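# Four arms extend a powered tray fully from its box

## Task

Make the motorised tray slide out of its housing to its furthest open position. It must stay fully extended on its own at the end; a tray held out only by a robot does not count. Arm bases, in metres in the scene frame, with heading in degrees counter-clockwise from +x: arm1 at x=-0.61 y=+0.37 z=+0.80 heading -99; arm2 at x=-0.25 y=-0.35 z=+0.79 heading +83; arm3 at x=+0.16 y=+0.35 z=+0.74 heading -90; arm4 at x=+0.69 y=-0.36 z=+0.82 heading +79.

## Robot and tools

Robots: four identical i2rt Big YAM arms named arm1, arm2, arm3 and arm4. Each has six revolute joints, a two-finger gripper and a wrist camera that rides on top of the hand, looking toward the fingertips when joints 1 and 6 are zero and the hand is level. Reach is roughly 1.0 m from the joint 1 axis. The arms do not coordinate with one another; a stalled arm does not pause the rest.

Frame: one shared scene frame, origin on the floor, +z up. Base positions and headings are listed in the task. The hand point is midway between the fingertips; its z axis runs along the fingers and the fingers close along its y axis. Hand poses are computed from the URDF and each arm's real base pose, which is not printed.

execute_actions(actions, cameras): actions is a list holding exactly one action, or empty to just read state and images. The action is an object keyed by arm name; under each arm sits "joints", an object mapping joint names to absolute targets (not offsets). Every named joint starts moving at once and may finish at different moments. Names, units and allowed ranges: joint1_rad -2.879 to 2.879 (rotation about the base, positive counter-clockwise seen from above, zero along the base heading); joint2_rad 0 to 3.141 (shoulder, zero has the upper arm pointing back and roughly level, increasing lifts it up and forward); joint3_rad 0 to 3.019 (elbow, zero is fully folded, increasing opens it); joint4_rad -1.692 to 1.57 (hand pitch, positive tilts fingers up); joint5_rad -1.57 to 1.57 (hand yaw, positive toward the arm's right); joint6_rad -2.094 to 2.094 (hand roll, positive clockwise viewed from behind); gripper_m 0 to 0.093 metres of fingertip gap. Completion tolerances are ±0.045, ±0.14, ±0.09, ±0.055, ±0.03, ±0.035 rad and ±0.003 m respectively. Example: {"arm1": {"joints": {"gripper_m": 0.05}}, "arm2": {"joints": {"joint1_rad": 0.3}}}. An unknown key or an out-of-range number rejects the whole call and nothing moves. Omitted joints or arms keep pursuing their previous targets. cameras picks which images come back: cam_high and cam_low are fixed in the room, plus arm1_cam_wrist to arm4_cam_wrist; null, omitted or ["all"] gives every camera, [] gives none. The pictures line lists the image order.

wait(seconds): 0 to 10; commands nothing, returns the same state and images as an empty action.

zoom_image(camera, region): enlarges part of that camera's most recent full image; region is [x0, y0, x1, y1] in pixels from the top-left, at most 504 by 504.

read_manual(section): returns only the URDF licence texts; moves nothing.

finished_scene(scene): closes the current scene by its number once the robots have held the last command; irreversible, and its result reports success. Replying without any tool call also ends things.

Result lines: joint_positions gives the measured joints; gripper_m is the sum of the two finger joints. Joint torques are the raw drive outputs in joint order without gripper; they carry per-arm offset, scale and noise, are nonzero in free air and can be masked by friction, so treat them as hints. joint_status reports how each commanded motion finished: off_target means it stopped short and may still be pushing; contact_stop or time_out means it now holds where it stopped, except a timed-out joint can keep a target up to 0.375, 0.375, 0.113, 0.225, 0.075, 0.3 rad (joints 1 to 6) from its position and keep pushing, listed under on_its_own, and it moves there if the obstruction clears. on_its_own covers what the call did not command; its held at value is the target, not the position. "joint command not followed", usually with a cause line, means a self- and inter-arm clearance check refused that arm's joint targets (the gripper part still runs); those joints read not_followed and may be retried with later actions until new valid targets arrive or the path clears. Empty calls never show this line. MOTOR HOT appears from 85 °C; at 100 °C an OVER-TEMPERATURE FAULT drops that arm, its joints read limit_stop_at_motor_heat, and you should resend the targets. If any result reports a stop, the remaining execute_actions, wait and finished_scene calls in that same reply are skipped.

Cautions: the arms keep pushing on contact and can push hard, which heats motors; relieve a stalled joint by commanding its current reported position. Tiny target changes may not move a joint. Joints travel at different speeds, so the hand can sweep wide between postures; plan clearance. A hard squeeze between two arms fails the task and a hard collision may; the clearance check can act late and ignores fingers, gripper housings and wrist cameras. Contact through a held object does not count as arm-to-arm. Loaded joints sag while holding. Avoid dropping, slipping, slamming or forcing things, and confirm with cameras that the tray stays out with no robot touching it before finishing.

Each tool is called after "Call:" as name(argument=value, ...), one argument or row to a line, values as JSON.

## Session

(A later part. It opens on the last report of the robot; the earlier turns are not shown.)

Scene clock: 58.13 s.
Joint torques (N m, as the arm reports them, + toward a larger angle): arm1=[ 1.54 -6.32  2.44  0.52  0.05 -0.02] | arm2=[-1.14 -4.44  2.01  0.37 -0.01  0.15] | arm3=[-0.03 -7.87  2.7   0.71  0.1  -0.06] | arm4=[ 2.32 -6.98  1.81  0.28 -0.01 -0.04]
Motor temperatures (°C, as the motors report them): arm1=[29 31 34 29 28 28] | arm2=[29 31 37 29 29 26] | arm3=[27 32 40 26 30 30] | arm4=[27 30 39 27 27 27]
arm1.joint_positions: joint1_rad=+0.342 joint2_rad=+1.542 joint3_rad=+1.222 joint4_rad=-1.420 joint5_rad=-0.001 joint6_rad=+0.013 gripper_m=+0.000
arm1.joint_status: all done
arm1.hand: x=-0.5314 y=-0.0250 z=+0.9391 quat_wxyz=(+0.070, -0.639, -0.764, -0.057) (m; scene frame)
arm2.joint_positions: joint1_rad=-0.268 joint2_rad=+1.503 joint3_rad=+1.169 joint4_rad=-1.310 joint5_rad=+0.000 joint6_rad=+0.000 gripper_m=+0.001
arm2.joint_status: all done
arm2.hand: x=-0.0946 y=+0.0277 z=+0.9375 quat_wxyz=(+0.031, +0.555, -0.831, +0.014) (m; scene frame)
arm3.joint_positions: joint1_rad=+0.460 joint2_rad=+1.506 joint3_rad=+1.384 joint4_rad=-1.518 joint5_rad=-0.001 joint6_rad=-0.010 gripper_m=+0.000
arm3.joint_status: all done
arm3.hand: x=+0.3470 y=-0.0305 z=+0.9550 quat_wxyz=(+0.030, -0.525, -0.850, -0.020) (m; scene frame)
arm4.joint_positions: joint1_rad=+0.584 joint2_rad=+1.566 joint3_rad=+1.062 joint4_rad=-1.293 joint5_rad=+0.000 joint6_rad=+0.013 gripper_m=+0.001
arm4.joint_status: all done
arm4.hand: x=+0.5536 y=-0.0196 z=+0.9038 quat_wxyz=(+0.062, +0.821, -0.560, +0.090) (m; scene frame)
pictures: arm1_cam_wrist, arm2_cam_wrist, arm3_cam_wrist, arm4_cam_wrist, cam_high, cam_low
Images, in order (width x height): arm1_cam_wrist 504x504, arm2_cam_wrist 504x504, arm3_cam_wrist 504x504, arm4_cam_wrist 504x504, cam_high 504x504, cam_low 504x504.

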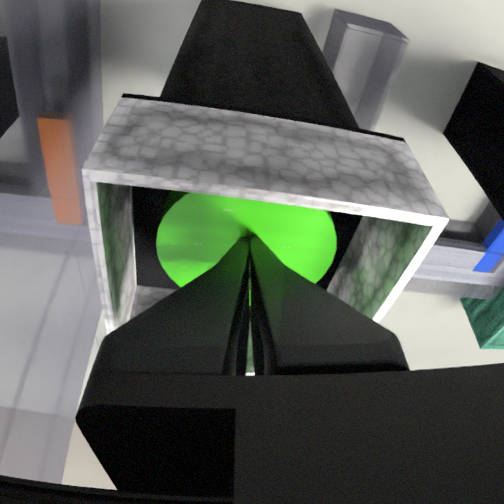

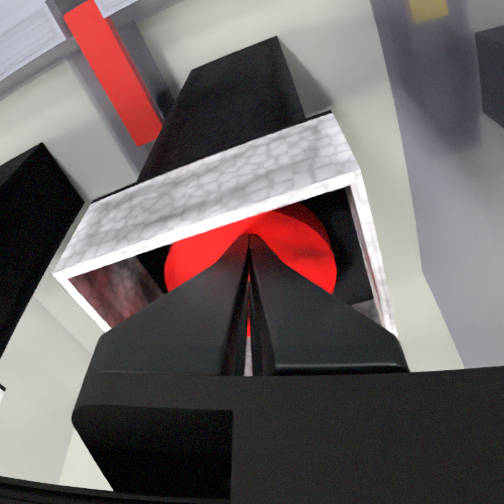

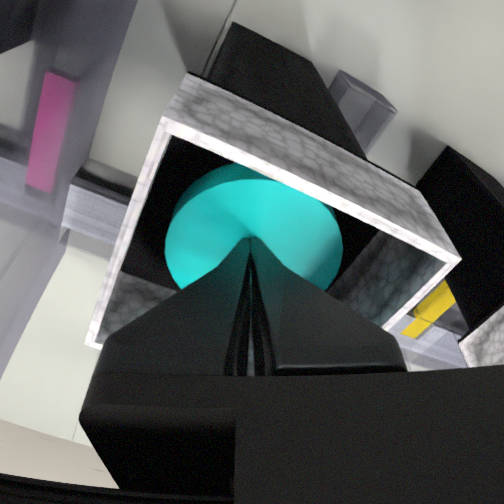

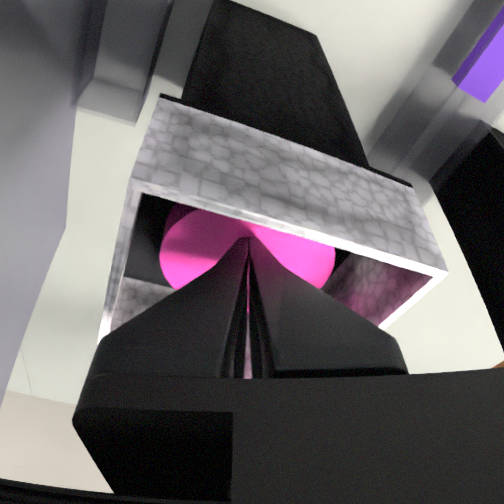

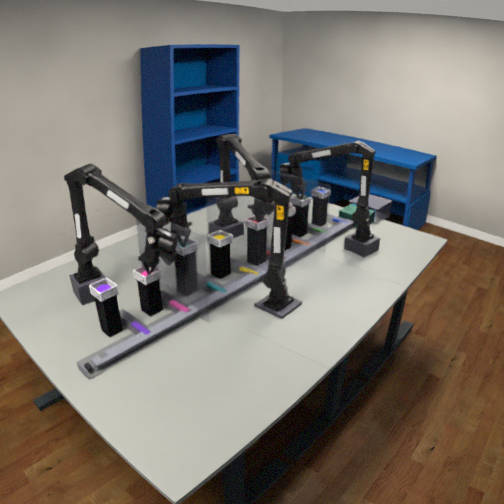

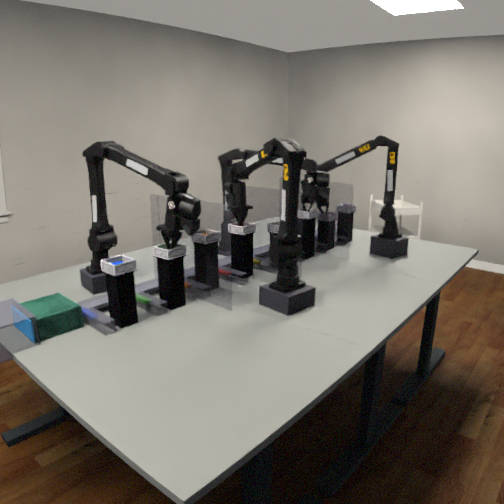

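Call:
execute_actions(
  actions=[
    {"arm1":{"joints":{"joint2_rad":1.40,"joint3_rad":1.30}},"arm2":{"joints":{"joint2_rad":1.27,"joint3_rad":1.17}},"arm3":{"joints":{"joint2_rad":1.33,"joint3_rad":1.39}},"arm4":{"joints":{"joint2_rad":1.25,"joint3_rad":1.08}}},
  ],
)

Call:
execute_actions(
  actions=[
    {"arm1":{"joints":{"joint1_rad":-0.2,"joint2_rad":1.45,"joint3_rad":1.335,"joint4_rad":-1.45}},"arm2":{"joints":{"joint1_rad":0.31,"joint2_rad":1.2,"joint3_rad":1.063,"joint4_rad":-1.31}},"arm3":{"joints":{"joint1_rad":-0.085,"joint2_rad":1.31,"joint3_rad":1.295,"joint4_rad":-1.595}},"arm4":{"joints":{"joint1_rad":-0.06,"joint3_rad":1.06,"joint4_rad":-1.39}}},
  ],
  cameras=[],
)

Call:
execute_actions(
  actions=[
    {"arm1":{"joints":{"joint2_rad":1.68,"joint3_rad":1.26}},"arm2":{"joints":{"joint2_rad":1.47,"joint3_rad":1.03}},"arm3":{"joints":{"joint2_rad":1.59,"joint3_rad":1.27}},"arm4":{"joints":{"joint2_rad":1.56,"joint3_rad":1.01}}},
  ],
)

Call:
wait(
  seconds=2,
)

Scene clock: 70.40 s.
Joint torques (N m, as the arm reports them, + toward a larger angle): arm1=[  1.51 -10.86  12.68   0.78   0.04  -0.05] | arm2=[-1.13 -7.14  8.3   0.71 -0.01  0.14] | arm3=[ -0.26 -11.32   9.33   1.1    0.1   -0.07] | arm4=[ 2.28 -8.75  9.81  1.   -0.01 -0.06]
Motor temperatures (°C, as the motors report them): arm1=[29 31 32 29 28 28] | arm2=[29 31 33 29 29 26] | arm3=[27 32 36 26 30 30] | arm4=[27 30 35 27 27 27]
arm1.joint_positions: joint1_rad=+0.342 joint2_rad=+1.390 joint3_rad=+1.253 joint4_rad=-1.418 joint5_rad=-0.001 joint6_rad=+0.013 gripper_m=+0.000
arm1.joint_status: all done
arm1.hand: x=-0.5306 y=-0.0286 z=+1.0080 quat_wxyz=(-0.001, -0.642, -0.767, +0.001) (m; scene frame)
arm2.joint_positions: joint1_rad=-0.268 joint2_rad=+1.259 joint3_rad=+1.169 joint4_rad=-1.306 joint5_rad=+0.000 joint6_rad=+0.000 gripper_m=+0.001
arm2.joint_status: all done
arm2.hand: x=-0.0990 y=+0.0143 z=+1.0302 quat_wxyz=(-0.072, +0.552, -0.829, -0.055) (m; scene frame)
arm3.joint_positions: joint1_rad=+0.460 joint2_rad=+1.319 joint3_rad=+1.384 joint4_rad=-1.515 joint5_rad=-0.001 joint6_rad=-0.010 gripper_m=+0.000
arm3.joint_status: all done
arm3.hand: x=+0.3368 y=-0.0100 z=+1.0289 quat_wxyz=(-0.051, -0.524, -0.849, +0.030) (m; scene frame)
arm4.joint_positions: joint1_rad=+0.584 joint2_rad=+1.240 joint3_rad=+1.062 joint4_rad=-1.292 joint5_rad=+0.000 joint6_rad=+0.013 gripper_m=+0.001
arm4.joint_status: all done
arm4.hand: x=+0.5555 y=-0.0235 z=+1.0167 quat_wxyz=(-0.028, +0.825, -0.563, -0.045) (m; scene frame)
pictures: arm1_cam_wrist, arm2_cam_wrist, arm3_cam_wrist, arm4_cam_wrist, cam_high, cam_low
Images, in order (width x height): arm1_cam_wrist 504x504, arm2_cam_wrist 504x504, arm3_cam_wrist 504x504, arm4_cam_wrist 504x504, cam_high 504x504, cam_low 504x504.

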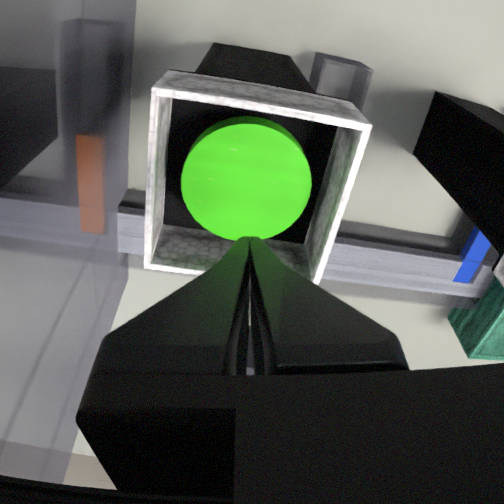

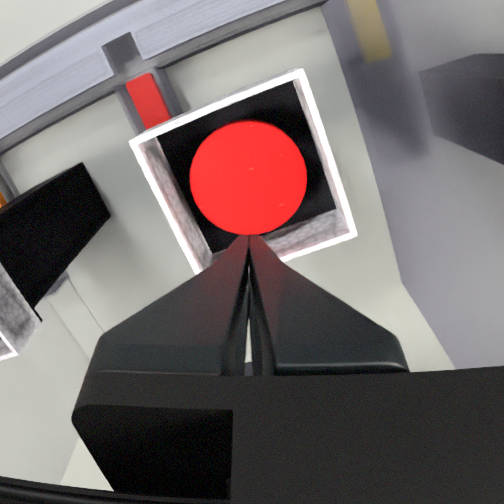

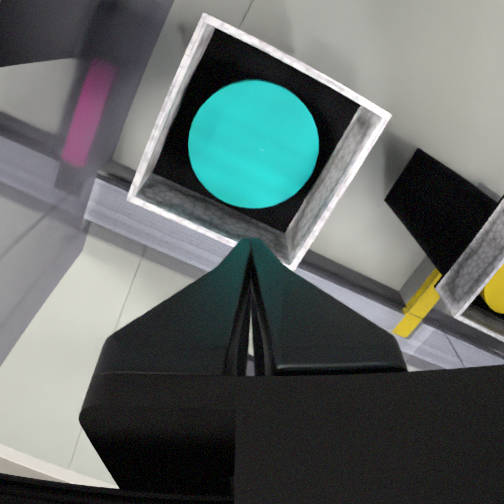

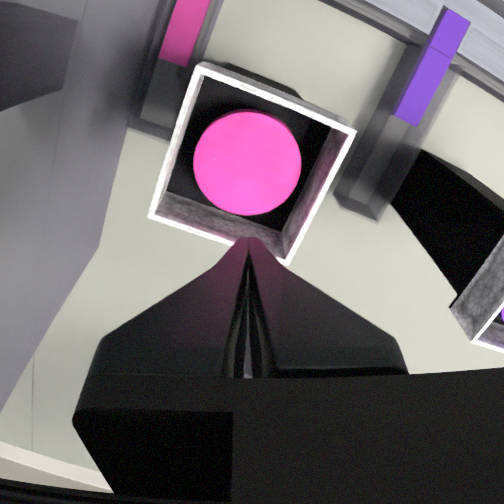

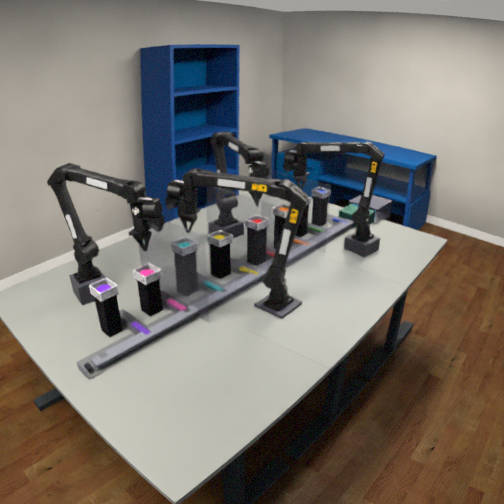

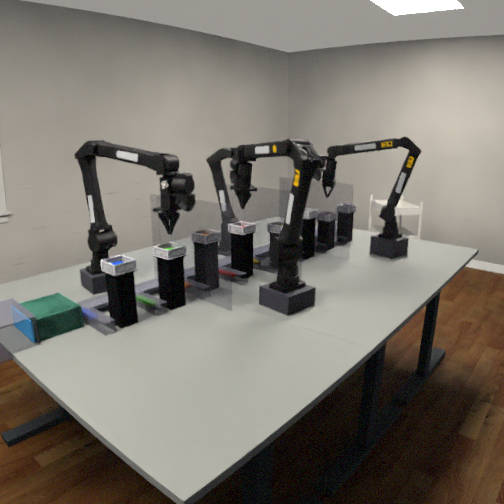

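Scene clock: 71.67 s.
Joint torques (N m, as the arm reports them, + toward a larger angle): arm1=[  1.78 -13.92  13.55  -0.11   0.    -0.02] | arm2=[-1.55 -8.24  7.66  0.63 -0.01  0.15] | arm3=[  0.55 -11.56   8.61  -0.13   0.07  -0.07] | arm4=[ 0.51 -8.57  8.17  0.17 -0.02 -0.05]
Motor temperatures (°C, as the motors report them): arm1=[29 31 33 29 28 28] | arm2=[29 31 33 29 29 26] | arm3=[27 32 37 26 30 30] | arm4=[27 30 35 27 27 27]
arm1.joint_positions: joint1_rad=-0.204 joint2_rad=+1.451 joint3_rad=+1.276 joint4_rad=-1.437 joint5_rad=+0.001 joint6_rad=+0.012 gripper_m=+0.000
arm1.joint_status: all done
arm1.hand: x=-0.7499 y=-0.0171 z=+0.9941 quat_wxyz=(+0.018, -0.825, -0.565, -0.019) (m; scene frame)
arm2.joint_positions: joint1_rad=+0.312 joint2_rad=+1.211 joint3_rad=+1.071 joint4_rad=-1.306 joint5_rad=+0.000 joint6_rad=+0.000 gripper_m=+0.001
arm2.joint_status: all done
arm2.hand: x=-0.3168 y=+0.0063 z=+1.0084 quat_wxyz=(-0.041, +0.768, -0.637, -0.054) (m; scene frame)
arm3.joint_positions: joint1_rad=-0.087 joint2_rad=+1.308 joint3_rad=+1.294 joint4_rad=-1.579 joint5_rad=-0.001 joint6_rad=-0.009 gripper_m=+0.000
arm3.joint_status: all done
arm3.hand: x=+0.1257 y=-0.0105 z=+0.9967 quat_wxyz=(+0.008, -0.736, -0.677, -0.010) (m; scene frame)
arm4.joint_positions: joint1_rad=-0.054 joint2_rad=+1.240 joint3_rad=+1.062 joint4_rad=-1.380 joint5_rad=+0.000 joint6_rad=+0.012 gripper_m=+0.001
arm4.joint_status: all done
arm4.hand: x=+0.7775 y=-0.0294 z=+1.0144 quat_wxyz=(-0.004, +0.608, -0.794, -0.007) (m; scene frame)
pictures: none
No camera images: the call's "cameras" was empty. Leave "cameras" out to get every camera's image.

Scene clock: 72.60 s.
Joint torques (N m, as the arm reports them, + toward a larger angle): arm1=[  1.96 -10.66   5.31   0.04   0.04   0.04] | arm2=[-1.61 -3.8   4.93  0.48  0.    0.15] | arm3=[  0.84 -10.68   5.35   0.04   0.07  -0.06] | arm4=[ 0.5  -7.83  4.8   0.23 -0.01 -0.05]
Motor temperatures (°C, as the motors report them): arm1=[29 31 33 29 28 28] | arm2=[29 31 33 29 29 26] | arm3=[27 32 36 26 30 30] | arm4=[27 30 35 27 27 27]
arm1.joint_positions: joint1_rad=-0.204 joint2_rad=+1.619 joint3_rad=+1.297 joint4_rad=-1.451 joint5_rad=+0.000 joint6_rad=+0.012 gripper_m=+0.000
arm1.joint_status: all done
arm1.hand: x=-0.7538 y=-0.0264 z=+0.9353 quat_wxyz=(+0.064, -0.820, -0.562, -0.085) (m; scene frame)
arm2.joint_positions: joint1_rad=+0.312 joint2_rad=+1.404 joint3_rad=+1.068 joint4_rad=-1.312 joint5_rad=+0.000 joint6_rad=+0.000 gripper_m=+0.001
arm2.joint_status: all done
arm2.hand: x=-0.3186 y=+0.0134 z=+0.9408 quat_wxyz=(+0.024, +0.769, -0.638, +0.024) (m; scene frame)
arm3.joint_positions: joint1_rad=-0.087 joint2_rad=+1.537 joint3_rad=+1.305 joint4_rad=-1.597 joint5_rad=-0.001 joint6_rad=-0.009 gripper_m=+0.000
arm3.joint_status: all done
arm3.hand: x=+0.1238 y=-0.0309 z=+0.9199 quat_wxyz=(+0.087, -0.730, -0.672, -0.097) (m; scene frame)
arm4.joint_positions: joint1_rad=-0.054 joint2_rad=+1.507 joint3_rad=+1.043 joint4_rad=-1.395 joint5_rad=+0.000 joint6_rad=+0.012 gripper_m=+0.000
arm4.joint_status: all done
arm4.hand: x=+0.7758 y=-0.0337 z=+0.9234 quat_wxyz=(+0.113, +0.602, -0.786, +0.085) (m; scene frame)
pictures: arm1_cam_wrist, arm2_cam_wrist, arm3_cam_wrist, arm4_cam_wrist, cam_high, cam_low
Images, in order (width x height): arm1_cam_wrist 504x504, arm2_cam_wrist 504x504, arm3_cam_wrist 504x504, arm4_cam_wrist 504x504, cam_high 504x504, cam_low 504x504.

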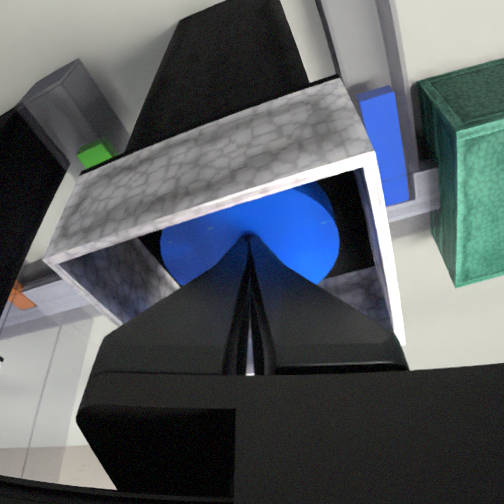

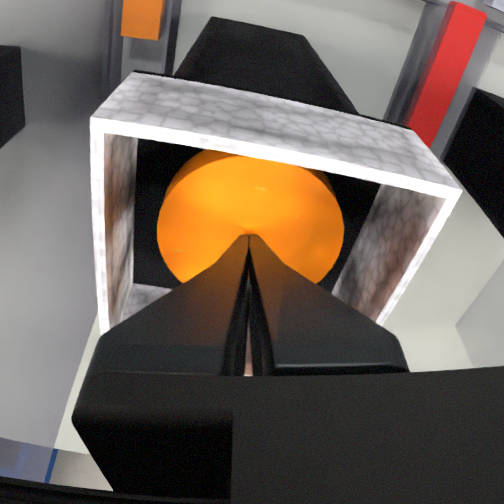

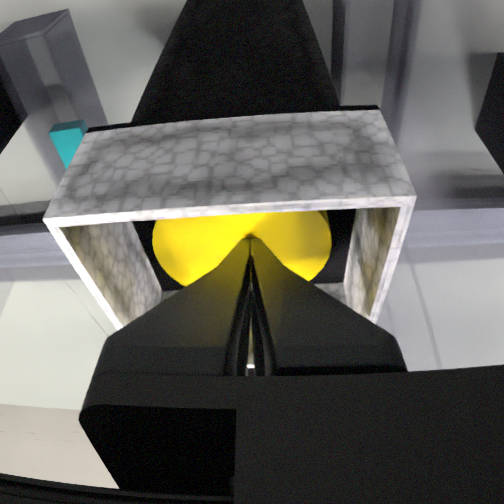

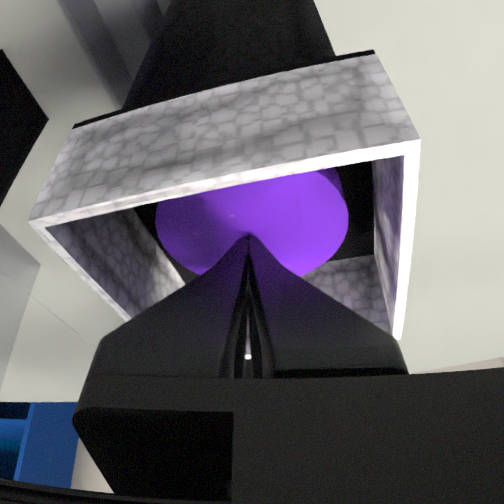

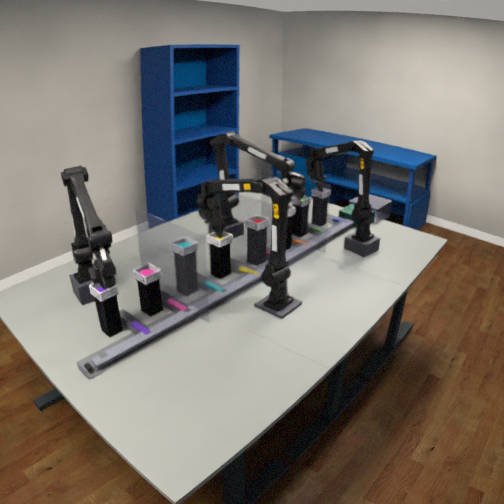

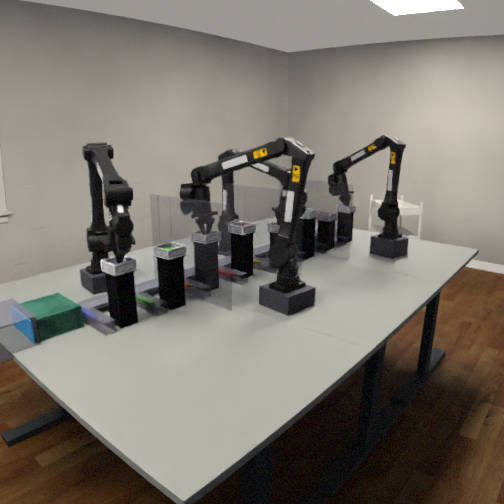

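Scene clock: 74.60 s.
Joint torques (N m, as the arm reports them, + toward a larger angle): arm1=[  1.52 -10.34   5.13   0.15   0.07  -0.05] | arm2=[-1.68 -3.68  4.94  0.47 -0.01  0.14] | arm3=[  0.7  -10.05   5.28   0.07   0.09  -0.04] | arm4=[ 0.59 -7.88  4.75  0.22 -0.02 -0.05]
Motor temperatures (°C, as the motors report them): arm1=[29 31 33 29 28 28] | arm2=[29 31 33 29 29 26] | arm3=[27 32 36 26 30 30] | arm4=[27 30 35 27 27 27]
arm1.joint_positions: joint1_rad=-0.204 joint2_rad=+1.619 joint3_rad=+1.297 joint4_rad=-1.451 joint5_rad=+0.000 joint6_rad=+0.012 gripper_m=+0.000
arm1.joint_status: all done
arm1.hand: x=-0.7538 y=-0.0264 z=+0.9353 quat_wxyz=(+0.064, -0.820, -0.562, -0.085) (m; scene frame)
arm2.joint_positions: joint1_rad=+0.312 joint2_rad=+1.404 joint3_rad=+1.068 joint4_rad=-1.312 joint5_rad=+0.000 joint6_rad=+0.000 gripper_m=+0.001
arm2.joint_status: all done
arm2.hand: x=-0.3186 y=+0.0134 z=+0.9408 quat_wxyz=(+0.024, +0.769, -0.638, +0.024) (m; scene frame)
arm3.joint_positions: joint1_rad=-0.087 joint2_rad=+1.537 joint3_rad=+1.305 joint4_rad=-1.597 joint5_rad=-0.001 joint6_rad=-0.009 gripper_m=+0.000
arm3.joint_status: all done
arm3.hand: x=+0.1238 y=-0.0309 z=+0.9199 quat_wxyz=(+0.087, -0.730, -0.672, -0.097) (m; scene frame)
arm4.joint_positions: joint1_rad=-0.054 joint2_rad=+1.507 joint3_rad=+1.043 joint4_rad=-1.395 joint5_rad=+0.000 joint6_rad=+0.012 gripper_m=+0.000
arm4.joint_status: all done
arm4.hand: x=+0.7758 y=-0.0337 z=+0.9234 quat_wxyz=(+0.113, +0.602, -0.786, +0.085) (m; scene frame)
wait: 2.00 s; at rest by 0.27 s
pictures: arm1_cam_wrist, arm2_cam_wrist, arm3_cam_wrist, arm4_cam_wrist, cam_high, cam_low
Images, in order (width x height): arm1_cam_wrist 504x504, arm2_cam_wrist 504x504, arm3_cam_wrist 504x504, arm4_cam_wrist 504x504, cam_high 504x504, cam_low 504x504.

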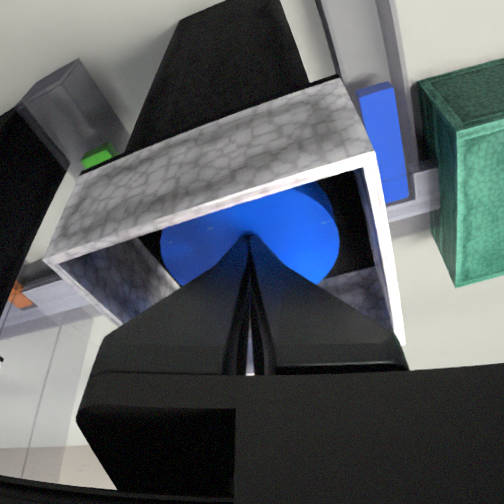

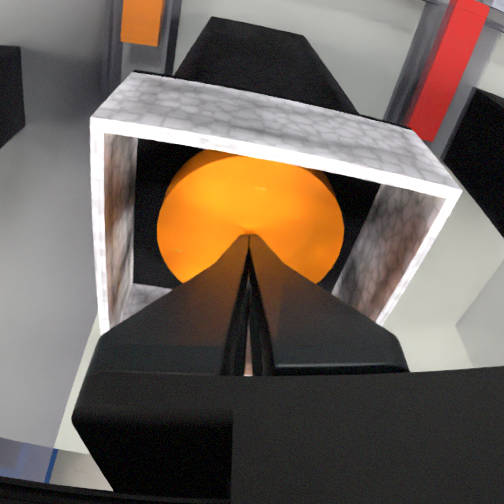

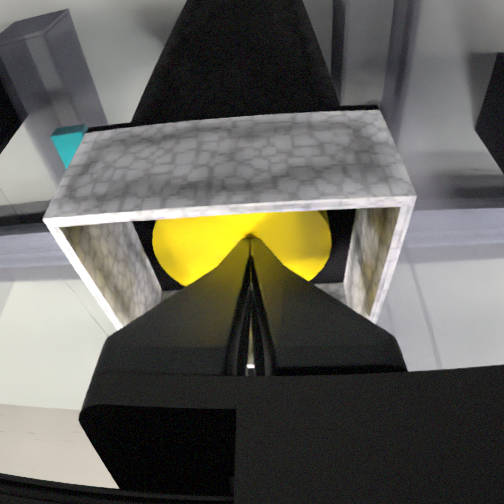

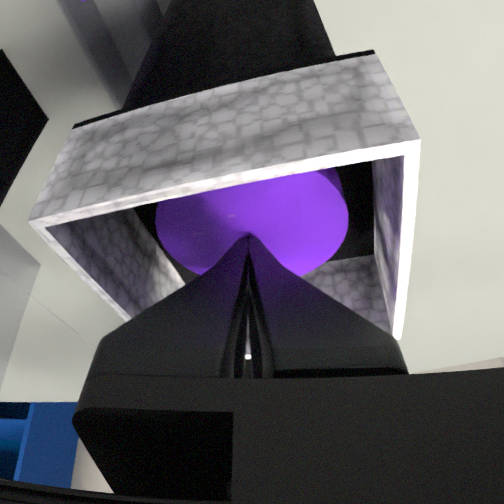

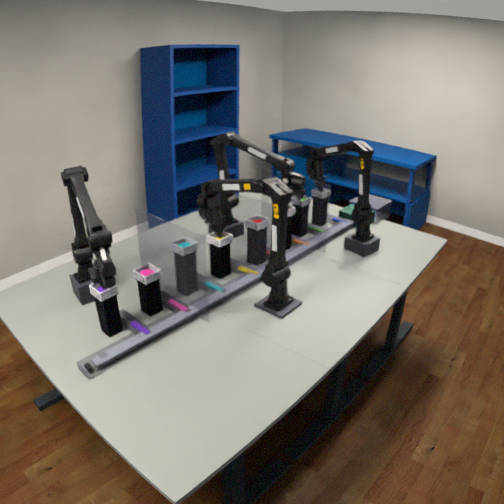

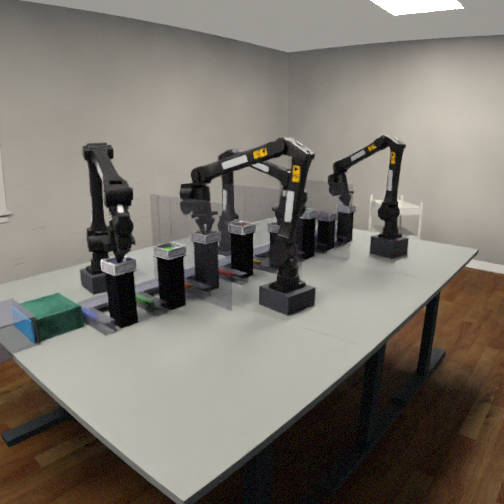

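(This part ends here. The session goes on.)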